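# Swap scanner reel onto label-down pile, flip label-up reel

## Task

Take the reel lying on the scanner's glass and set it on the pile of reels whose labels face down, keeping whichever face was up still facing up. Then take the uppermost reel of the stack whose labels face up and lay it flat on the scanner glass with its label facing down. Open both grippers and release everything at the end.

## Robot and tools

Robot: two 6-joint arms, left_arm and right_arm, each ending in a parallel two-finger gripper. Each arm has joints in this fixed column order: waist, shoulder, elbow, wrist pitch, wrist yaw, wrist roll, followed by the gripper opening.

Frame: a single world frame is used for every printed hand pose. Its origin sits on the table surface midway between the arms; +z is up, +x reaches out across the table, and left_arm is mounted on the +y side. The names left and right do not correspond to sides of any camera picture. Printed hand positions are in metres, orientations as quaternions in w,x,y,z order; the printed position can be somewhat wrong, especially when an arm is stretched far. The gripper's fingers extend along its own +z axis and close along its own y axis; the reported point lies between the finger pads, roughly 1 cm short of the tips.

Tool execute_actions, argument actions: a list holding zero or one item. An empty list just reports the current state. A move item is {"rows": [...], "steps": n} with n from 1 to 15 (default 15); each control step lasts 1/30 s. Every row is one flat list of exactly 14 numbers covering both arms even if only one moves: left_arm waist, shoulder, elbow, wrist pitch, wrist yaw, wrist roll, opening, then the same seven for right_arm. Joint values are absolute target angles in radians (the same numbers Joint positions prints), not offsets. Row k is used on step k; if fewer rows than steps, the final row is held. A wait item is {"steps": n} with n up to 300 and no rows; it sends nothing new and returns after that many steps counted from the previous result. Optional pictures true/false controls whether camera images are returned (they are by default).

Joint ranges (radians), same for both arms: waist -2.618 to 3.054, shoulder 0.000 to 3.142, elbow 0.000 to 3.142, wrist pitch -1.571 to 1.571, wrist yaw -1.571 to 1.571, wrist roll -2.094 to 2.094. The true stop may differ by up to 0.036 either way. A call is rejected entirely if a target goes beyond a range end by over 0.036 and also lies beyond the joint's last reported angle. Targets beyond the real stop are clipped there, and the result may then print "joint sent to its limit" (possibly referring to an earlier, still-running action); absence of that line proves nothing.

Opening: absolute value from -1 (shut) to +1 (fully open, pad gap 0.094 m). Between the extremes the fingers go where grip_measured would read the value you command. To hold something, command roughly 0.03 below its grip_measured reading for a firm grip, smaller differences for a lighter one. Readings carry a fixed per-gripper error of about 1 mm. Pad force tops out near 50-62 N; very thin parts (under ~2 mm) are gripped more weakly.

Motion limits: each step, a joint's target is capped relative to its measured angle: 0.202 rad waist, 0.258 shoulder, 0.238 elbow, 0.573 wrist pitch, 0.522 wrist yaw and roll. If the targets would shift the gripper more than 70 mm from where it is, all of that arm's targets are pulled back proportionally. Large moves therefore need several calls. Fingers already in motion finish moving.

Result lines: the state line shows left_arm | right_arm gripper poses. Joint positions and Joint velocities give each arm's six joints (rad, rad/s) then finger-pad gap (m, m/s). grip_measured is the measured opening on the command scale. "joint command not followed" means a clearance check altered or blocked some joint targets; the rest of the row still ran. HELD marks steps whose row was partly or wholly not sent. Joint torques follow Joint positions order without the gripper; they include gravity, friction and per-joint offsets and noise, so read loads cautiously. MOTOR HOT appears at 75 °C; at 90 °C that arm halts for 10 s; at 100 °C it goes limp and drops what it holds. These are reported as OVER-TEMPERATURE FAULT. Avoid holding loads longer than needed.

Tool zoom_image: camera is one of cam_high, cam_low (504x504), cam_left_wrist, cam_right_wrist (616x616); region is [x0, y0, x1, y1] in that camera's pixel coordinates, origin top-left, at most 504 by 504. It returns an enlarged view of the latest image.

Tool finished_scene: argument scene, the number of the current scene. It is irreversible, reports whether the goal holds, and moves on. Replying without any tool call ends everything.

Camera calibrations (OpenCV convention, T_world_to_cam in metres) are supplied; fixed cameras can be off by up to ~2.3° and 9 mm, and wrist camera poses are derived from joint readings.

Cautions: an outside force may occasionally pull a held part or shove loose items, so verify grasps. Never let anything leave the table. Keep the arms from colliding or pressing on each other. Avoid dropping, slamming, or pushing hard on objects; lower reels gently and release only when they rest flat.

Each tool is called as name(argument=value, ...), one argument or row to a line, values as JSON.

## Session

execute_actions(
  actions=[],
)

Scene clock: 0.00 s of 5800.00 s.
left_arm: end_effector_position=(+0.2646, +0.4443, +0.3084) grip_measured=+1.000 end_effector_quat_wxyz=(+0.383, -0.268, +0.758, -0.455) | right_arm: end_effector_position=(+0.1476, -0.1251, +0.1777) grip_measured=+1.000 end_effector_quat_wxyz=(-0.374, +0.824, -0.356, +0.231)
Joint positions: left_arm=[ 1.121  1.602  1.553 -1.45   1.273  0.283  0.094] | right_arm=[ 1.406  0.915  0.725 -0.674  0.633 -1.109  0.094]
Joint velocities: left_arm=[ 0.002  0.002 -0.007 -0.037 -0.007  0.007  0.   ] | right_arm=[-0.007 -0.012 -0.017  0.022 -0.051 -0.022  0.   ]
Joint torques (N m, as the arm reports them, + toward a larger angle): no reading
Motor temperatures (°C, as the motors report them): left_arm=[27 28 30 36 28 29] | right_arm=[26 31 27 31 27 28]
camera_calibration (this result's frames):
cam_left_wrist: T_world_to_cam=[[0.0141846, -0.593575, 0.804653, 0.0236084], [-0.945796, -0.269088, -0.181828, 0.451864], [0.324451, -0.758459, -0.565218, 0.52874], [0, 0, 0, 1]] pos_world=[0.255486, 0.536632, 0.362018]
cam_right_wrist: T_world_to_cam=[[0.282056, 0.587805, 0.758241, -0.109659], [0.25363, -0.807897, 0.531953, -0.2026], [0.925265, 0.042272, -0.376957, 0.0150941], [0, 0, 0, 1]] pos_world=[0.0683495, -0.0998599, 0.196612]

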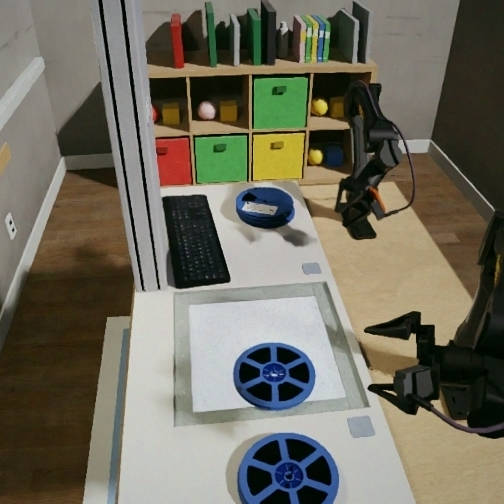

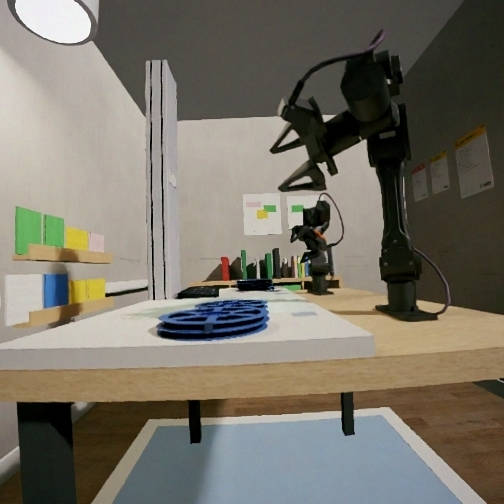

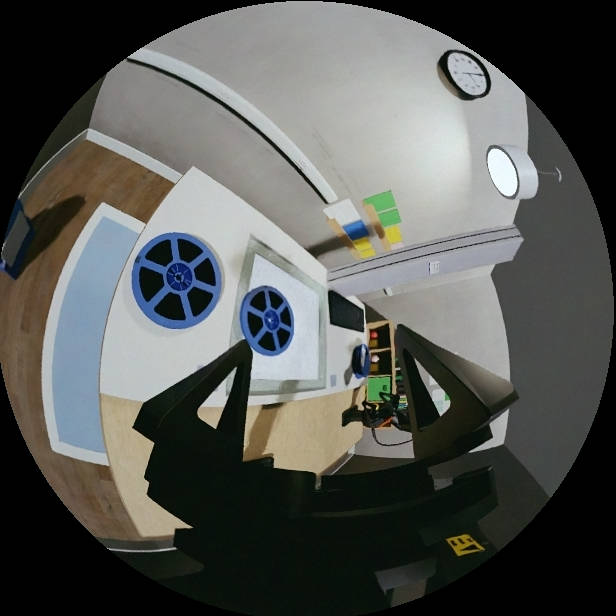

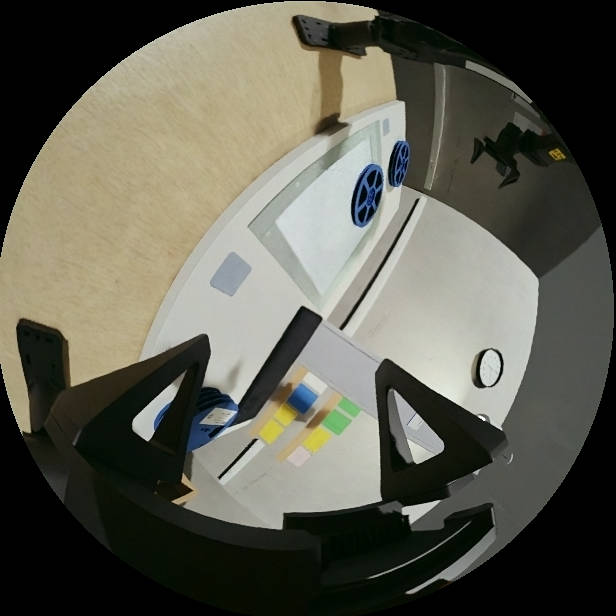

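zoom_image(
  camera="cam_left_wrist",
  region=[110, 200, 340, 400],
)

zoom_image(
  camera="cam_high",
  region=[160, 270, 400, 504],
)

zoom_image(
  camera="cam_high",
  region=[210, 160, 330, 260],
)

zoom_image(
  camera="cam_low",
  region=[140, 260, 300, 350],
)

zoom_image(
  camera="cam_right_wrist",
  region=[130, 360, 270, 480],
)

zoom_image(
  camera="cam_right_wrist",
  region=[320, 120, 440, 240],
)

Region (110, 200, 340, 400) of cam_left_wrist's 616x616 image, scaled by 2.191, with more detail than that image has; it fills the top 438 rows of this view, and the rest is white.

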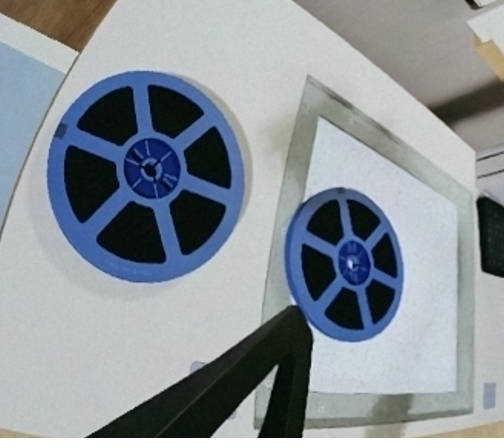

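Region (160, 270, 400, 504) of cam_high's 504x504 image, scaled by 2.100, with more detail than that image has; it fills the top 491 rows of this view, and the rest is white.

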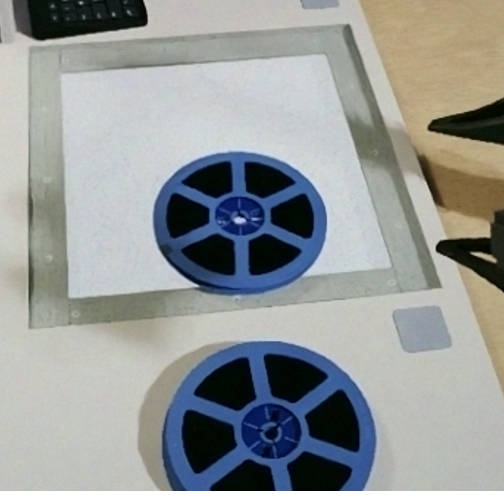

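Region (210, 160, 330, 260) of cam_high's 504x504 image, scaled by 4.200, with more detail than that image has.

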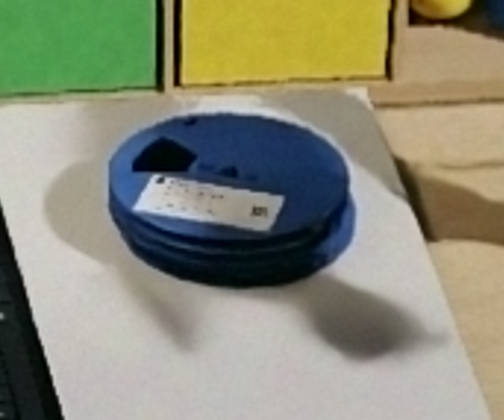

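Region (140, 260, 300, 350) of cam_low's 504x504 image, scaled by 3.150, with more detail than that image has; it fills the top 284 rows of this view, and the rest is white.

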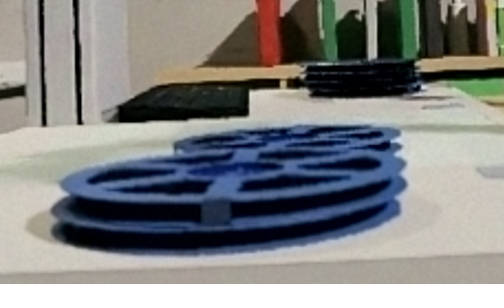

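Region (130, 360, 270, 480) of cam_right_wrist's 616x616 image, scaled by 3.600, with more detail than that image has; it fills the top 432 rows of this view, and the rest is white.

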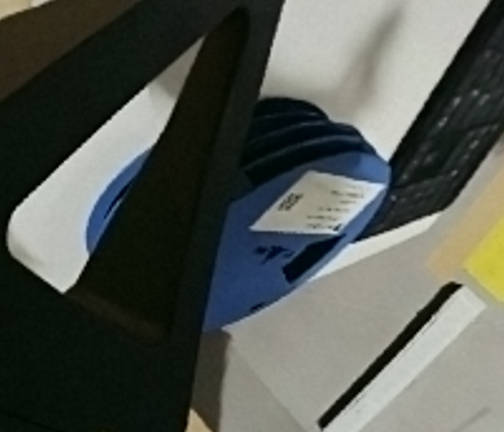

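Region (320, 120, 440, 240) of cam_right_wrist's 616x616 image, scaled by 4.200, with more detail than that image has.

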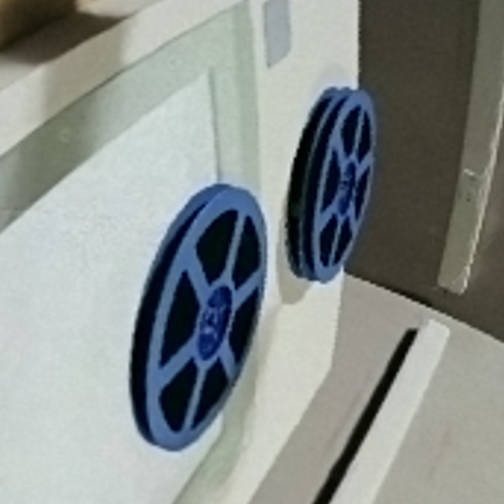

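execute_actions(
  actions=[
    {"rows":[[1.120,1.601,1.552,-1.448,1.271,0.285,0.95,1.406,0.915,0.725,-0.674,0.634,-1.108,0.95],[1.115,1.599,1.548,-1.440,1.267,0.289,0.88,1.404,0.917,0.724,-0.674,0.636,-1.104,0.88],[1.108,1.596,1.542,-1.429,1.259,0.297,0.81,1.401,0.920,0.724,-0.673,0.639,-1.097,0.81],[1.099,1.591,1.533,-1.412,1.248,0.308,0.74,1.398,0.923,0.723,-0.672,0.643,-1.087,0.74],[1.086,1.585,1.522,-1.391,1.234,0.322,0.67,1.393,0.928,0.721,-0.671,0.649,-1.075,0.67],[1.071,1.577,1.509,-1.365,1.218,0.339,0.60,1.388,0.934,0.719,-0.670,0.656,-1.061,0.60],[1.053,1.569,1.493,-1.335,1.198,0.359,0.53,1.381,0.940,0.717,-0.668,0.664,-1.044,0.53],[1.033,1.559,1.475,-1.301,1.176,0.381,0.46,1.374,0.948,0.715,-0.666,0.673,-1.024,0.46],[1.010,1.547,1.455,-1.263,1.151,0.407,0.39,1.365,0.956,0.713,-0.665,0.683,-1.002,0.39],[0.985,1.535,1.433,-1.220,1.123,0.435,0.32,1.356,0.966,0.710,-0.662,0.695,-0.978,0.32],[0.958,1.522,1.408,-1.175,1.094,0.465,0.25,1.346,0.976,0.707,-0.660,0.707,-0.952,0.25],[0.929,1.507,1.382,-1.125,1.062,0.497,0.18,1.335,0.987,0.703,-0.658,0.720,-0.924,0.18],[0.898,1.492,1.353,-1.073,1.027,0.532,0.11,1.323,0.999,0.700,-0.655,0.734,-0.894,0.11],[0.866,1.476,1.323,-1.018,0.991,0.568,0.04,1.311,1.012,0.696,-0.652,0.749,-0.863,0.04],[0.831,1.459,1.292,-0.960,0.954,0.607,-0.03,1.298,1.025,0.692,-0.649,0.765,-0.830,-0.03]],"steps":15},
  ],
  pictures=false,
)

execute_actions(
  actions=[
    {"rows":[[0.796,1.441,1.258,-0.899,0.914,0.647,-0.10,1.284,1.039,0.688,-0.646,0.781,-0.795,-0.10],[0.759,1.423,1.223,-0.836,0.873,0.688,-0.17,1.270,1.054,0.683,-0.643,0.797,-0.760,-0.17],[0.721,1.404,1.187,-0.772,0.831,0.730,-0.24,1.255,1.070,0.679,-0.640,0.815,-0.723,-0.24],[0.682,1.385,1.150,-0.706,0.789,0.774,-0.31,1.239,1.085,0.674,-0.636,0.832,-0.686,-0.31],[0.642,1.366,1.111,-0.639,0.745,0.818,-0.38,1.223,1.102,0.669,-0.633,0.850,-0.647,-0.38],[0.602,1.346,1.071,-0.572,0.701,0.863,-0.45,1.207,1.118,0.664,-0.630,0.868,-0.609,-0.45],[0.562,1.326,1.031,-0.503,0.656,0.908,-0.52,1.190,1.135,0.659,-0.626,0.887,-0.570,-0.52],[0.521,1.306,0.990,-0.435,0.612,0.953,-0.59,1.173,1.153,0.654,-0.623,0.905,-0.531,-0.59],[0.481,1.286,0.948,-0.366,0.567,0.998,-0.66,1.156,1.170,0.649,-0.619,0.924,-0.492,-0.66],[0.441,1.266,0.906,-0.299,0.523,1.043,-0.72,1.138,1.188,0.643,-0.616,0.942,-0.454,-0.72],[0.401,1.247,0.864,-0.232,0.479,1.087,-0.745,1.121,1.206,0.638,-0.613,0.960,-0.415,-0.745],[0.362,1.228,0.821,-0.166,0.437,1.131,-0.745,1.103,1.224,0.633,-0.609,0.977,-0.378,-0.745],[0.324,1.209,0.778,-0.102,0.395,1.173,-0.745,1.085,1.242,0.627,-0.606,0.995,-0.341,-0.745],[0.287,1.191,0.736,-0.039,0.354,1.214,-0.745,1.068,1.260,0.622,-0.603,1.011,-0.306,-0.745],[0.252,1.173,0.694,0.022,0.315,1.254,-0.745,1.050,1.278,0.616,-0.600,1.028,-0.271,-0.745]],"steps":15},
  ],
  pictures=false,
)

execute_actions(
  actions=[
    {"rows":[[0.217,1.156,0.652,0.080,0.277,1.293,-0.745,1.033,1.295,0.611,-0.597,1.043,-0.238,-0.745],[0.185,1.140,0.611,0.135,0.241,1.329,-0.745,1.016,1.313,0.606,-0.594,1.058,-0.207,-0.745],[0.154,1.125,0.571,0.187,0.206,1.364,-0.745,0.999,1.330,0.601,-0.591,1.072,-0.177,-0.745],[0.125,1.110,0.531,0.237,0.174,1.396,-0.745,0.983,1.346,0.596,-0.589,1.085,-0.149,-0.745],[0.098,1.097,0.492,0.282,0.145,1.426,-0.745,0.967,1.363,0.591,-0.587,1.097,-0.123,-0.745],[0.073,1.085,0.455,0.325,0.117,1.454,-0.745,0.952,1.379,0.586,-0.584,1.109,-0.099,-0.745],[0.050,1.073,0.419,0.363,0.092,1.480,-0.745,0.936,1.394,0.582,-0.583,1.119,-0.077,-0.745],[0.030,1.063,0.384,0.397,0.070,1.502,-0.745,0.922,1.409,0.577,-0.581,1.128,-0.057,-0.745],[0.012,1.055,0.350,0.427,0.050,1.522,-0.745,0.908,1.423,0.573,-0.579,1.136,-0.040,-0.745],[-0.003,1.047,0.319,0.453,0.034,1.539,-0.745,0.895,1.436,0.569,-0.578,1.143,-0.026,-0.745],[-0.016,1.041,0.289,0.474,0.020,1.553,-0.745,0.883,1.449,0.565,-0.577,1.149,-0.014,-0.745],[-0.025,1.036,0.260,0.491,0.009,1.564,-0.745,0.871,1.461,0.562,-0.576,1.153,-0.004,-0.745],[-0.032,1.033,0.234,0.502,0.001,1.572,-0.745,0.860,1.472,0.558,-0.575,1.156,0.003,-0.745],[-0.037,1.031,0.209,0.510,-0.003,1.576,-0.745,0.850,1.482,0.555,-0.575,1.158,0.007,-0.745],[-0.038,1.03,0.187,0.512,-0.005,1.578,-0.745,0.841,1.492,0.552,-0.575,1.159,0.008,-0.745]],"steps":15},
  ],
  pictures=false,
)

execute_actions(
  actions=[
    {"rows":[[-0.038,1.04,0.167,0.512,-0.005,1.578,-0.745,0.832,1.500,0.550,-0.575,1.159,0.008,-0.745],[-0.038,1.05,0.149,0.512,-0.005,1.578,-0.745,0.825,1.508,0.548,-0.575,1.159,0.008,-0.745],[-0.038,1.06,0.133,0.512,-0.005,1.578,-0.745,0.818,1.514,0.546,-0.575,1.159,0.008,-0.745],[-0.038,1.068,0.120,0.512,-0.005,1.578,-0.745,0.813,1.520,0.544,-0.575,1.159,0.008,-0.745],[-0.038,1.075,0.109,0.512,-0.005,1.578,-0.745,0.808,1.525,0.542,-0.575,1.159,0.008,-0.745],[-0.038,1.082,0.100,0.512,-0.005,1.578,-0.745,0.805,1.528,0.541,-0.575,1.159,0.008,-0.745],[-0.038,1.089,0.094,0.512,-0.005,1.578,-0.745,0.802,1.531,0.541,-0.575,1.159,0.008,-0.745],[-0.038,1.096,0.090,0.512,-0.005,1.578,-0.745,0.800,1.533,0.540,-0.575,1.159,0.008,-0.745],[-0.038,1.103,0.089,0.512,-0.005,1.578,-0.745,0.800,1.533,0.540,-0.575,1.159,0.008,-0.745],[-0.038,1.110,0.089,0.512,-0.005,1.578,-0.745,0.800,1.533,0.540,-0.575,1.159,0.008,-0.745],[-0.038,1.117,0.089,0.512,-0.005,1.578,-0.745,0.800,1.533,0.540,-0.575,1.159,0.008,-0.745],[-0.038,1.123,0.089,0.512,-0.005,1.578,-0.745,0.800,1.533,0.540,-0.575,1.159,0.008,-0.745],[-0.038,1.128,0.089,0.512,-0.005,1.578,-0.745,0.800,1.533,0.540,-0.575,1.159,0.008,-0.745],[-0.038,1.132,0.089,0.512,-0.005,1.578,-0.745,0.800,1.533,0.540,-0.575,1.159,0.008,-0.745],[-0.038,1.135,0.089,0.512,-0.005,1.578,-0.745,0.800,1.533,0.540,-0.575,1.159,0.008,-0.745]],"steps":15},
  ],
  pictures=false,
)

execute_actions(
  actions=[
    {"steps":10},
  ],
)

Scene clock: 53.73 s of 5800.00 s.
left_arm: end_effector_position=(+0.2897, +0.3929, +0.2464) grip_measured=+0.002 end_effector_quat_wxyz=(+0.381, -0.075, +0.854, -0.347) | right_arm: end_effector_position=(+0.1744, -0.1408, +0.1584) grip_measured=+0.003 end_effector_quat_wxyz=(-0.346, +0.781, -0.450, +0.259)
Joint positions: left_arm=[ 0.894  1.524  1.348 -1.156  1.066  0.473  0.047] | right_arm=[ 1.327  0.996  0.706 -0.669  0.7   -0.948  0.047]
Joint velocities: left_arm=[-0.935 -0.53  -0.828  1.297 -0.945  0.799 -0.063] | right_arm=[-0.369  0.379 -0.115  0.007  0.315  0.696 -0.061]
Joint torques (N m, as the arm reports them, + toward a larger angle): left_arm=[-0.65 -9.69  5.52  0.7   0.71  0.06] | right_arm=[-0.66 -0.84  5.25  1.06  0.38  0.18]
Motor temperatures (°C, as the motors report them): left_arm=[27 31 33 34 29 29] | right_arm=[26 31 30 35 27 28]
Steps of this call (steps 1 to 90: nothing new was sent; then 50.23 s passed at rest; steps 91 to 105: all 15 steps of this action). Readings (joint positions):
91: left_arm=[1.121 1.602 1.553 -1.450 1.272 0.283] | right_arm=[1.406 0.915 0.725 -0.674 0.633 -1.109]
92: left_arm=[1.121 1.602 1.553 -1.450 1.269 0.283] | right_arm=[1.406 0.915 0.725 -0.674 0.633 -1.109]
94: left_arm=[1.120 1.602 1.553 -1.446 1.261 0.286] | right_arm=[1.406 0.915 0.725 -0.674 0.633 -1.107]
98: left_arm=[1.078 1.600 1.517 -1.391 1.226 0.319] | right_arm=[1.394 0.926 0.725 -0.674 0.640 -1.080]
105: the state above

Scene clock: 54.23 s of 5800.00 s.
left_arm: end_effector_position=(+0.3312, +0.2846, +0.1622) grip_measured=-0.743 end_effector_quat_wxyz=(+0.453, +0.461, +0.760, +0.066) | right_arm: end_effector_position=(+0.2404, -0.2147, +0.1109) grip_measured=-0.743 end_effector_quat_wxyz=(+0.292, -0.570, +0.675, -0.367)
Joint positions: left_arm=[ 0.315  1.235  0.771 -0.252  0.485  1.075  0.012] | right_arm=[ 1.086  1.244  0.633 -0.627  0.936 -0.435  0.012]
Joint velocities: left_arm=[-1.048 -0.535 -1.214  1.839 -1.223  1.179 -0.   ] | right_arm=[-0.515  0.52  -0.159  0.125  0.505  1.018  0.001]
Joint torques (N m, as the arm reports them, + toward a larger angle): left_arm=[-0.01 -7.32  6.58  1.76  0.26 -0.02] | right_arm=[-0.39 -2.62  4.45  0.67  0.53  0.2 ]
Motor temperatures (°C, as the motors report them): left_arm=[27 31 33 34 29 29] | right_arm=[26 31 30 35 27 28]
Steps of this call (steps 1 to 15: all 15 steps of this action). Readings (joint positions):
1: left_arm=[0.860 1.506 1.318 -1.108 1.036 0.505] | right_arm=[1.314 1.010 0.701 -0.668 0.712 -0.921]
2: left_arm=[0.825 1.487 1.286 -1.058 1.003 0.538] | right_arm=[1.301 1.024 0.696 -0.666 0.725 -0.892]
4: left_arm=[0.751 1.447 1.218 -0.948 0.933 0.611] | right_arm=[1.272 1.054 0.687 -0.662 0.753 -0.830]
8: left_arm=[0.592 1.370 1.065 -0.704 0.777 0.772] | right_arm=[1.208 1.119 0.669 -0.650 0.817 -0.693]
15: the state above

Scene clock: 54.73 s of 5800.00 s.
left_arm: end_effector_position=(+0.2966, +0.2406, +0.1113) grip_measured=-0.743 end_effector_quat_wxyz=(+0.436, +0.625, +0.554, +0.335) | right_arm: end_effector_position=(+0.2647, -0.2976, +0.0766) grip_measured=-0.743 end_effector_quat_wxyz=(+0.248, -0.378, +0.761, -0.466)
Joint positions: left_arm=[-0.024  1.062  0.236  0.419  0.056  1.525  0.012] | right_arm=[ 0.864  1.471  0.565 -0.593  1.111 -0.051  0.012]
Joint velocities: left_arm=[-0.139 -0.071 -0.696  0.505 -0.344  0.344 -0.001] | right_arm=[-0.295  0.3   -0.066  0.022  0.11   0.3    0.002]
Joint torques (N m, as the arm reports them, + toward a larger angle): left_arm=[-0.58 -5.    6.09  2.24 -0.12 -0.01] | right_arm=[-0.44 -3.56  3.53  0.37  0.69  0.21]
Motor temperatures (°C, as the motors report them): left_arm=[27 31 33 34 29 29] | right_arm=[26 31 30 35 27 28]
Steps of this call (steps 1 to 15: all 15 steps of this action). Readings (joint positions):
1: left_arm=[0.278 1.217 0.728 -0.189 0.445 1.117] | right_arm=[1.069 1.262 0.627 -0.623 0.952 -0.399]
2: left_arm=[0.243 1.199 0.687 -0.128 0.406 1.158] | right_arm=[1.051 1.280 0.622 -0.620 0.968 -0.364]
4: left_arm=[0.178 1.165 0.605 -0.010 0.331 1.237] | right_arm=[1.018 1.315 0.611 -0.614 0.999 -0.297]
8: left_arm=[0.071 1.111 0.451 0.194 0.200 1.374] | right_arm=[0.954 1.380 0.592 -0.604 1.052 -0.180]
15: the state above

Scene clock: 55.23 s of 5800.00 s.
left_arm: end_effector_position=(+0.2671, +0.2527, +0.0545) grip_measured=-0.743 end_effector_quat_wxyz=(+0.375, +0.654, +0.568, +0.329) | right_arm: end_effector_position=(+0.2665, -0.3153, +0.0699) grip_measured=-0.743 end_effector_quat_wxyz=(+0.232, -0.350, +0.765, -0.488)
Joint positions: left_arm=[-0.028  1.112  0.099  0.489  0.003  1.577  0.012] | right_arm=[ 0.813  1.523  0.554 -0.583  1.141 -0.007  0.012]
Joint velocities: left_arm=[ 0.017  0.115  0.007  0.037 -0.081 -0.022 -0.001] | right_arm=[-0.002  0.007  0.002 -0.066  0.007  0.037 -0.001]
Joint torques (N m, as the arm reports them, + toward a larger angle): left_arm=[-0.58 -1.29  4.76  2.26 -0.09  0.  ] | right_arm=[-0.95 -3.28  2.86  0.24  0.62  0.22]
Motor temperatures (°C, as the motors report them): left_arm=[27 31 33 34 29 29] | right_arm=[26 31 30 35 27 28]
Steps of this call (steps 1 to 15: all 15 steps of this action). Readings (joint positions):
1: left_arm=[-0.027 1.061 0.212 0.435 0.046 1.536] | right_arm=[0.855 1.481 0.563 -0.593 1.115 -0.042]
2: left_arm=[-0.028 1.061 0.191 0.447 0.037 1.545] | right_arm=[0.846 1.489 0.560 -0.592 1.118 -0.034]
4: left_arm=[-0.028 1.061 0.153 0.462 0.023 1.557] | right_arm=[0.831 1.505 0.556 -0.591 1.123 -0.024]
8: left_arm=[-0.028 1.068 0.107 0.475 0.010 1.570] | right_arm=[0.817 1.520 0.554 -0.586 1.137 -0.013]
15: the state above

Scene clock: 55.57 s of 5800.00 s.
left_arm: end_effector_position=(+0.2677, +0.2530, +0.0545) grip_measured=-0.743 end_effector_quat_wxyz=(+0.375, +0.654, +0.568, +0.331) | right_arm: end_effector_position=(+0.2665, -0.3153, +0.0699) grip_measured=-0.743 end_effector_quat_wxyz=(+0.232, -0.350, +0.765, -0.488)
Joint positions: left_arm=[-0.028  1.118  0.099  0.496  0.001  1.578  0.012] | right_arm=[ 0.813  1.523  0.554 -0.583  1.141 -0.005  0.012]
Joint velocities: left_arm=[ 0.007 -0.032  0.007 -0.007 -0.037  0.037  0.   ] | right_arm=[ 0.002  0.007 -0.022 -0.022 -0.051  0.037  0.   ]
Joint torques (N m, as the arm reports them, + toward a larger angle): left_arm=[-0.8  -1.07  4.9   2.19 -0.06 -0.04] | right_arm=[-0.94 -3.32  2.71  0.22  0.62  0.21]
Motor temperatures (°C, as the motors report them): left_arm=[27 31 33 34 29 29] | right_arm=[26 31 30 35 27 28]
Steps of this call (steps 1 to 10: the robot went on to your last target). Readings (joint positions):
1: left_arm=[-0.028 1.116 0.099 0.490 0.002 1.577] | right_arm=[0.813 1.523 0.554 -0.583 1.141 -0.007]
2: left_arm=[-0.028 1.117 0.099 0.490 0.002 1.577] | right_arm=[0.813 1.523 0.554 -0.583 1.141 -0.006]
4: left_arm=[-0.028 1.118 0.099 0.492 0.001 1.578] | right_arm=[0.813 1.523 0.554 -0.583 1.141 -0.006]
8: left_arm=[-0.028 1.118 0.099 0.495 0.001 1.578] | right_arm=[0.813 1.523 0.554 -0.583 1.141 -0.006]
10: the state above
camera_calibration (this result's frames):
cam_left_wrist: T_world_to_cam=[[-0.408193, 0.232811, -0.88271, 0.110256], [-0.354492, 0.850632, 0.388279, -0.115481], [0.841257, 0.471406, -0.264693, -0.226776], [0, 0, 0, 1]] pos_world=[0.194846, 0.179467, 0.0821372]
cam_right_wrist: T_world_to_cam=[[0.409171, -0.127657, 0.903484, -0.21932], [-0.865021, -0.369374, 0.339562, 0.120748], [0.290376, -0.920471, -0.261563, -0.270002], [0, 0, 0, 1]] pos_world=[0.272591, -0.231926, 0.0865281]

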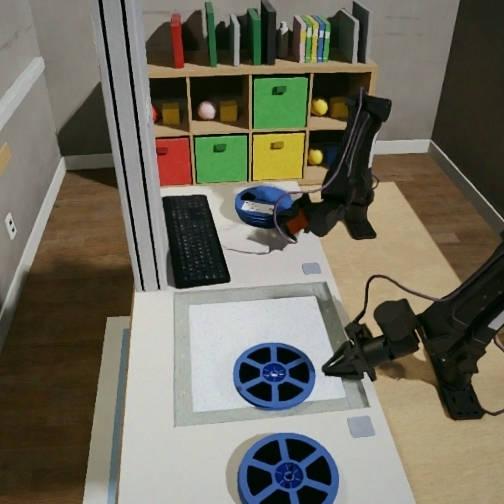

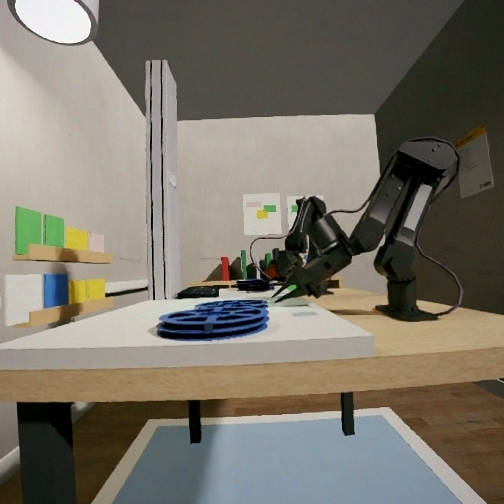

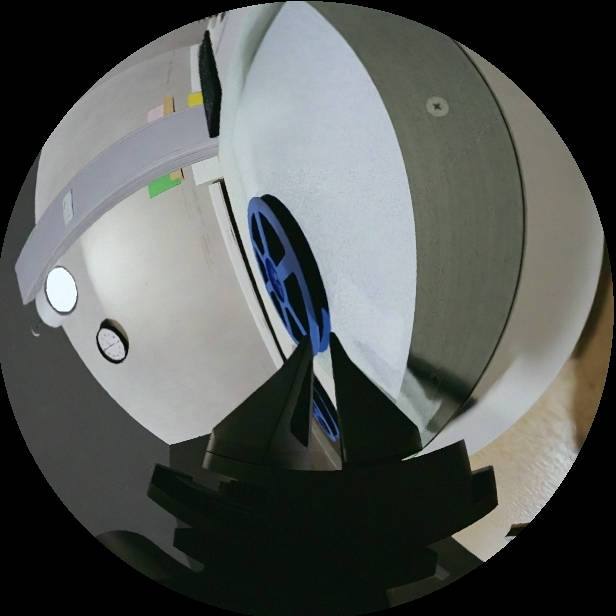

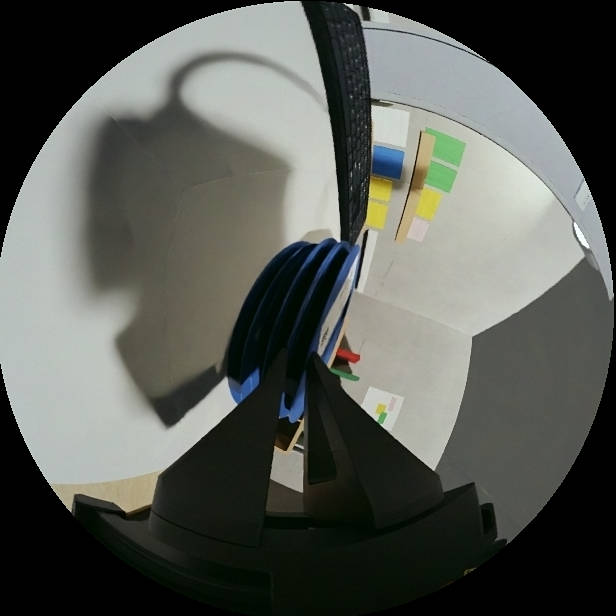

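zoom_image(
  camera="cam_right_wrist",
  region=[210, 225, 390, 445],
)

zoom_image(
  camera="cam_left_wrist",
  region=[230, 185, 370, 385],
)

zoom_image(
  camera="cam_low",
  region=[220, 250, 330, 320],
)

Region (210, 225, 390, 445) of cam_right_wrist's 616x616 image, scaled by 2.291, with more detail than that image has; it fills the left 412 columns of this view, and the rest is white.

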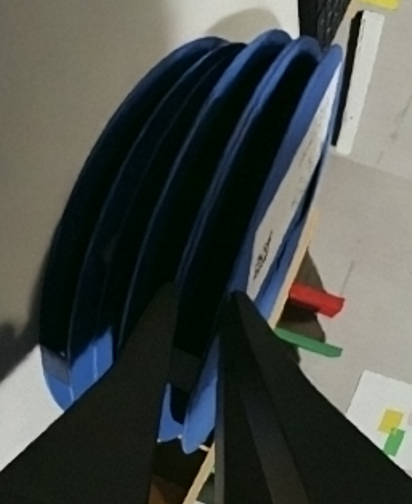

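Region (230, 185, 370, 385) of cam_left_wrist's 616x616 image, scaled by 2.520, with more detail than that image has; it fills the left 353 columns of this view, and the rest is white.

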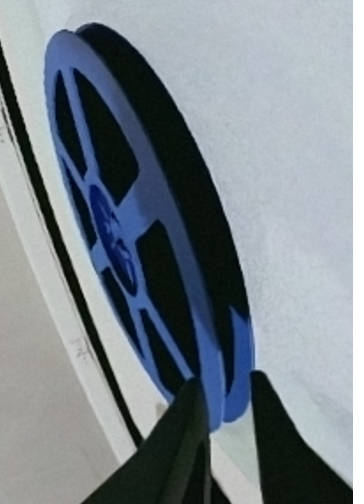

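Region (220, 250, 330, 320) of cam_low's 504x504 image, scaled by 4.582, with more detail than that image has; it fills the top 321 rows of this view, and the rest is white.

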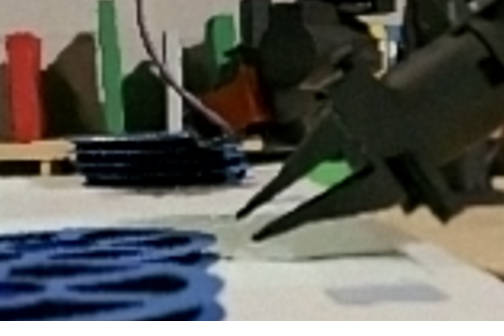

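execute_actions(
  actions=[
    {"rows":[[-0.040,1.138,0.100,0.51,-0.005,1.578,-0.745,0.820,1.525,0.545,-0.585,1.159,0.008,-0.745],[-0.042,1.142,0.110,0.51,-0.005,1.578,-0.745,0.828,1.515,0.545,-0.59,1.159,0.008,-0.745],[-0.044,1.146,0.118,0.51,-0.005,1.578,-0.745,0.838,1.505,0.545,-0.595,1.159,0.008,-0.745],[-0.045,1.150,0.122,0.51,-0.005,1.578,-0.745,0.850,1.500,0.543,-0.597,1.159,0.008,-0.745],[-0.046,1.153,0.124,0.51,-0.005,1.578,-0.745,0.863,1.498,0.541,-0.598,1.159,0.008,-0.745],[-0.046,1.155,0.125,0.51,-0.005,1.578,-0.745,0.876,1.495,0.539,-0.600,1.159,0.008,-0.745],[-0.046,1.156,0.126,0.51,-0.005,1.578,-0.745,0.888,1.489,0.536,-0.604,1.159,0.008,-0.745],[-0.046,1.157,0.128,0.51,-0.005,1.578,-0.745,0.899,1.480,0.531,-0.609,1.159,0.008,-0.745],[-0.046,1.159,0.130,0.51,-0.005,1.578,-0.745,0.908,1.469,0.525,-0.615,1.159,0.008,-0.745],[-0.046,1.163,0.133,0.51,-0.005,1.578,-0.745,0.914,1.456,0.518,-0.622,1.159,0.008,-0.745],[-0.046,1.168,0.137,0.51,-0.005,1.578,-0.745,0.918,1.441,0.510,-0.630,1.159,0.008,-0.745],[-0.046,1.174,0.141,0.51,-0.005,1.578,-0.745,0.920,1.425,0.501,-0.639,1.159,0.008,-0.745],[-0.046,1.181,0.146,0.51,-0.005,1.578,-0.745,0.920,1.409,0.492,-0.648,1.159,0.008,-0.745],[-0.046,1.189,0.152,0.51,-0.005,1.578,-0.745,0.920,1.393,0.483,-0.657,1.159,0.008,-0.745],[-0.046,1.197,0.158,0.51,-0.005,1.578,-0.745,0.920,1.377,0.474,-0.665,1.159,0.008,-0.745]],"steps":15},
  ],
  pictures=false,
)

execute_actions(
  actions=[
    {"rows":[[-0.046,1.205,0.164,0.51,-0.005,1.578,-0.745,0.920,1.362,0.466,-0.673,1.159,0.008,-0.745],[-0.046,1.213,0.170,0.51,-0.005,1.578,-0.745,0.920,1.349,0.459,-0.680,1.159,0.008,-0.745],[-0.046,1.221,0.176,0.51,-0.005,1.578,-0.745,0.920,1.338,0.452,-0.685,1.159,0.008,-0.745],[-0.046,1.229,0.182,0.51,-0.005,1.578,-0.745,0.920,1.330,0.448,-0.689,1.159,0.008,-0.745],[-0.046,1.237,0.188,0.51,-0.005,1.578,-0.745,0.920,1.324,0.445,-0.692,1.159,0.008,-0.745],[-0.046,1.245,0.194,0.51,-0.005,1.578,-0.745,0.920,1.321,0.443,-0.693,1.159,0.008,-0.745],[-0.046,1.253,0.200,0.51,-0.005,1.578,-0.745,0.920,1.321,0.443,-0.693,1.159,0.008,-0.745],[-0.046,1.261,0.206,0.51,-0.005,1.578,-0.745,0.920,1.321,0.443,-0.693,1.159,0.008,-0.745],[-0.046,1.268,0.211,0.51,-0.005,1.578,-0.745,0.920,1.321,0.443,-0.693,1.159,0.008,-0.745],[-0.046,1.274,0.216,0.51,-0.005,1.578,-0.745,0.920,1.321,0.443,-0.693,1.159,0.008,-0.745],[-0.046,1.279,0.220,0.51,-0.005,1.578,-0.745,0.920,1.321,0.443,-0.693,1.159,0.008,-0.745],[-0.046,1.283,0.223,0.51,-0.005,1.578,-0.745,0.920,1.321,0.443,-0.693,1.159,0.008,-0.745],[-0.046,1.286,0.225,0.51,-0.005,1.578,-0.745,0.920,1.321,0.443,-0.693,1.159,0.008,-0.745],[-0.046,1.288,0.226,0.51,-0.005,1.578,-0.745,0.920,1.321,0.443,-0.693,1.159,0.008,-0.745],[-0.046,1.289,0.227,0.51,-0.005,1.578,-0.745,0.920,1.321,0.443,-0.693,1.159,0.008,-0.745]],"steps":15},
  ],
  pictures=false,
)

execute_actions(
  actions=[
    {"steps":5},
  ],
)

zoom_image(
  camera="cam_right_wrist",
  region=[210, 205, 390, 425],
)

zoom_image(
  camera="cam_left_wrist",
  region=[250, 260, 390, 400],
)

zoom_image(
  camera="cam_low",
  region=[220, 250, 330, 320],
)

Scene clock: 69.83 s of 5800.00 s.
left_arm: end_effector_position=(+0.2710, +0.2502, +0.0496) grip_measured=-0.743 end_effector_quat_wxyz=(+0.368, +0.661, +0.569, +0.322) | right_arm: end_effector_position=(+0.2503, -0.3058, +0.0761) grip_measured=-0.743 end_effector_quat_wxyz=(+0.258, -0.386, +0.747, -0.475)
Joint positions: left_arm=[-0.036  1.168  0.12   0.5   -0.     1.579  0.012] | right_arm=[ 0.912  1.423  0.499 -0.624  1.142 -0.005  0.012]
Joint velocities: left_arm=[-0.012  0.203  0.173  0.007 -0.007 -0.037 -0.001] | right_arm=[-0.002 -0.471 -0.271 -0.256  0.022  0.051 -0.   ]
Joint torques (N m, as the arm reports them, + toward a larger angle): left_arm=[-0.75 -1.47  7.8   2.14 -0.05 -0.02] | right_arm=[ 0.57 -5.07  3.19  0.08  0.6   0.21]
Motor temperatures (°C, as the motors report them): left_arm=[27 29 32 37 29 29] | right_arm=[26 31 29 34 28 28]
Steps of this call (steps 1 to 15: the robot went on to your last target; steps 16 to 90: nothing new was sent; then 10.77 s passed at rest; steps 91 to 105: all 15 steps of this action). Readings (joint positions):
91: left_arm=[-0.028 1.118 0.099 0.497 0.001 1.578] | right_arm=[0.813 1.523 0.554 -0.583 1.141 -0.005]
92: left_arm=[-0.029 1.118 0.099 0.497 0.000 1.578] | right_arm=[0.815 1.523 0.554 -0.583 1.142 -0.005]
94: left_arm=[-0.032 1.120 0.099 0.498 -0.000 1.578] | right_arm=[0.824 1.523 0.554 -0.586 1.142 -0.005]
98: left_arm=[-0.036 1.138 0.099 0.500 -0.000 1.578] | right_arm=[0.871 1.517 0.550 -0.590 1.142 -0.005]
105: the state above

Scene clock: 70.33 s of 5800.00 s.
left_arm: end_effector_position=(+0.2888, +0.2477, +0.0502) grip_measured=-0.743 end_effector_quat_wxyz=(+0.361, +0.665, +0.573, +0.316) | right_arm: end_effector_position=(+0.2390, -0.3220, +0.0786) grip_measured=-0.743 end_effector_quat_wxyz=(+0.248, -0.392, +0.744, -0.480)
Joint positions: left_arm=[-0.036  1.269  0.199  0.5   -0.     1.579  0.012] | right_arm=[ 0.912  1.342  0.451 -0.683  1.142 -0.005  0.012]
Joint velocities: left_arm=[ 0.002  0.061  0.046  0.007 -0.007 -0.066  0.   ] | right_arm=[-0.002 -0.002  0.012  0.007  0.007 -0.022  0.   ]
Joint torques (N m, as the arm reports them, + toward a larger angle): left_arm=[-0.84 -2.48  7.35  2.15 -0.07  0.03] | right_arm=[ 0.58 -4.59  3.34  0.02  0.59  0.22]
Motor temperatures (°C, as the motors report them): left_arm=[27 29 32 37 29 29] | right_arm=[26 31 29 34 28 28]
Steps of this call (steps 1 to 15: all 15 steps of this action). Readings (joint positions):
1: left_arm=[-0.036 1.175 0.126 0.500 -0.000 1.579] | right_arm=[0.912 1.407 0.490 -0.632 1.142 -0.005]
2: left_arm=[-0.036 1.183 0.133 0.500 -0.000 1.579] | right_arm=[0.912 1.392 0.481 -0.640 1.142 -0.005]
4: left_arm=[-0.036 1.199 0.145 0.500 -0.000 1.579] | right_arm=[0.912 1.366 0.466 -0.655 1.142 -0.005]
8: left_arm=[-0.036 1.231 0.169 0.500 -0.000 1.579] | right_arm=[0.912 1.342 0.452 -0.676 1.142 -0.005]
15: the state above

Scene clock: 70.50 s of 5800.00 s.
left_arm: end_effector_position=(+0.2890, +0.2477, +0.0498) grip_measured=-0.743 end_effector_quat_wxyz=(+0.360, +0.665, +0.573, +0.315) | right_arm: end_effector_position=(+0.2390, -0.3221, +0.0786) grip_measured=-0.743 end_effector_quat_wxyz=(+0.247, -0.393, +0.744, -0.481)
Joint positions: left_arm=[-0.036  1.272  0.2    0.5   -0.     1.579  0.012] | right_arm=[ 0.912  1.342  0.451 -0.684  1.142 -0.005  0.012]
Joint velocities: left_arm=[-0.022 -0.002 -0.017  0.066  0.037 -0.066  0.   ] | right_arm=[-0.007 -0.007  0.002  0.007 -0.051 -0.051 -0.   ]
Joint torques (N m, as the arm reports them, + toward a larger angle): left_arm=[-0.78 -2.29  7.59  2.14 -0.06  0.  ] | right_arm=[ 0.71 -4.56  3.41  0.03  0.6   0.17]
Motor temperatures (°C, as the motors report them): left_arm=[27 29 32 37 29 29] | right_arm=[26 31 29 34 28 28]
Steps of this call (steps 1 to 5: the robot went on to your last target). Readings (joint positions):
1: left_arm=[-0.036 1.271 0.199 0.500 -0.000 1.579] | right_arm=[0.912 1.342 0.451 -0.684 1.142 -0.005]
2: left_arm=[-0.036 1.272 0.200 0.500 -0.000 1.579] | right_arm=[0.912 1.342 0.451 -0.684 1.142 -0.005]
4: left_arm=[-0.036 1.272 0.200 0.500 -0.000 1.579] | right_arm=[0.912 1.342 0.451 -0.684 1.142 -0.005]
5: the state above
camera_calibration (this result's frames):
cam_left_wrist: T_world_to_cam=[[-0.44848, 0.242455, -0.86028, 0.124192], [-0.328766, 0.850276, 0.411027, -0.110096], [0.831131, 0.467168, -0.301621, -0.237619], [0, 0, 0, 1]] pos_world=[0.216994, 0.174509, 0.0804216]
cam_right_wrist: T_world_to_cam=[[0.431025, -0.0692226, 0.899681, -0.202881], [-0.819918, -0.446358, 0.358468, 0.0543683], [0.376766, -0.892173, -0.249148, -0.278454], [0, 0, 0, 1]] pos_world=[0.236936, -0.238205, 0.0936629]

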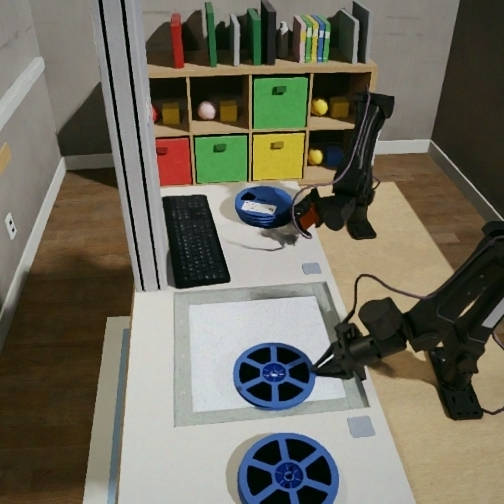

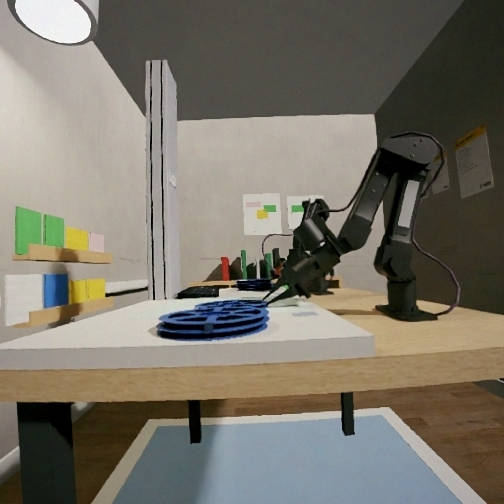

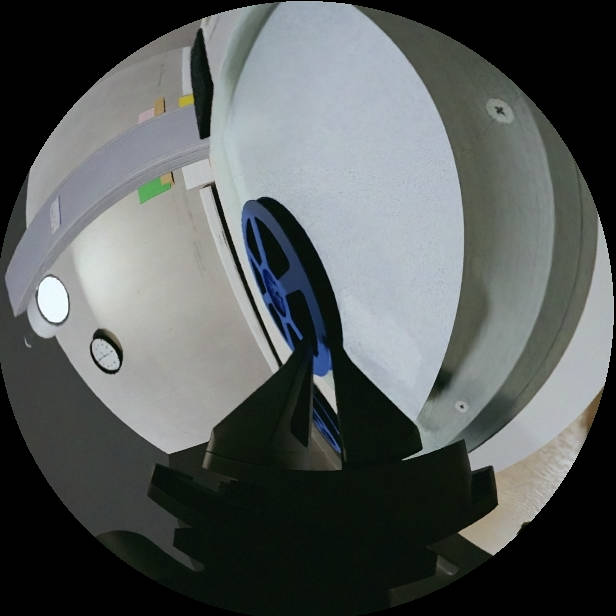

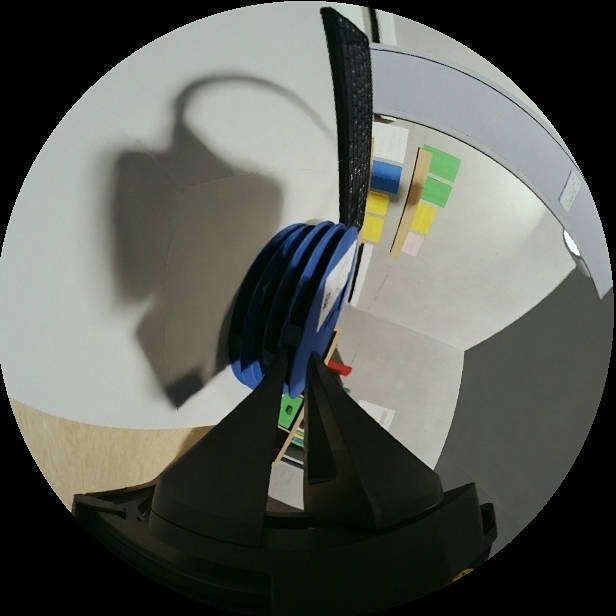

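Region (210, 205, 390, 425) of cam_right_wrist's 616x616 image, scaled by 2.291, with more detail than that image has; it fills the left 412 columns of this view, and the rest is white.

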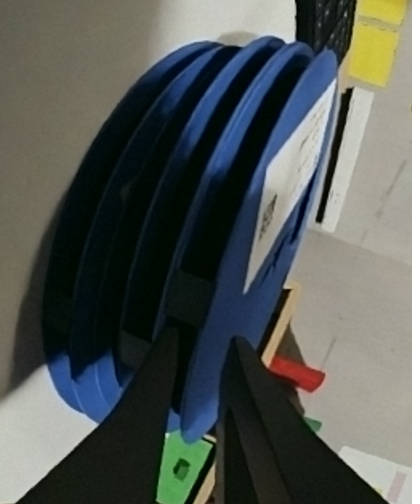

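Region (250, 260, 390, 400) of cam_left_wrist's 616x616 image, scaled by 3.600, with more detail than that image has.

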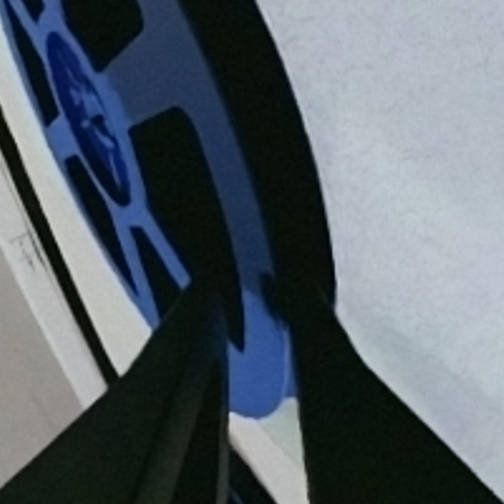

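Region (220, 250, 330, 320) of cam_low's 504x504 image, scaled by 4.582, with more detail than that image has; it fills the top 321 rows of this view, and the rest is white.

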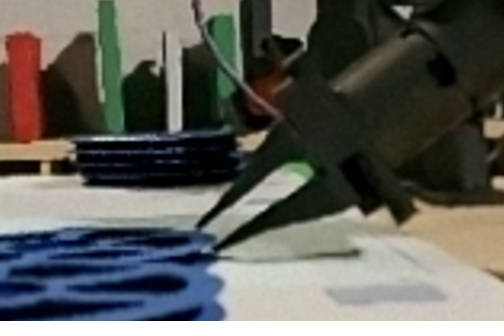

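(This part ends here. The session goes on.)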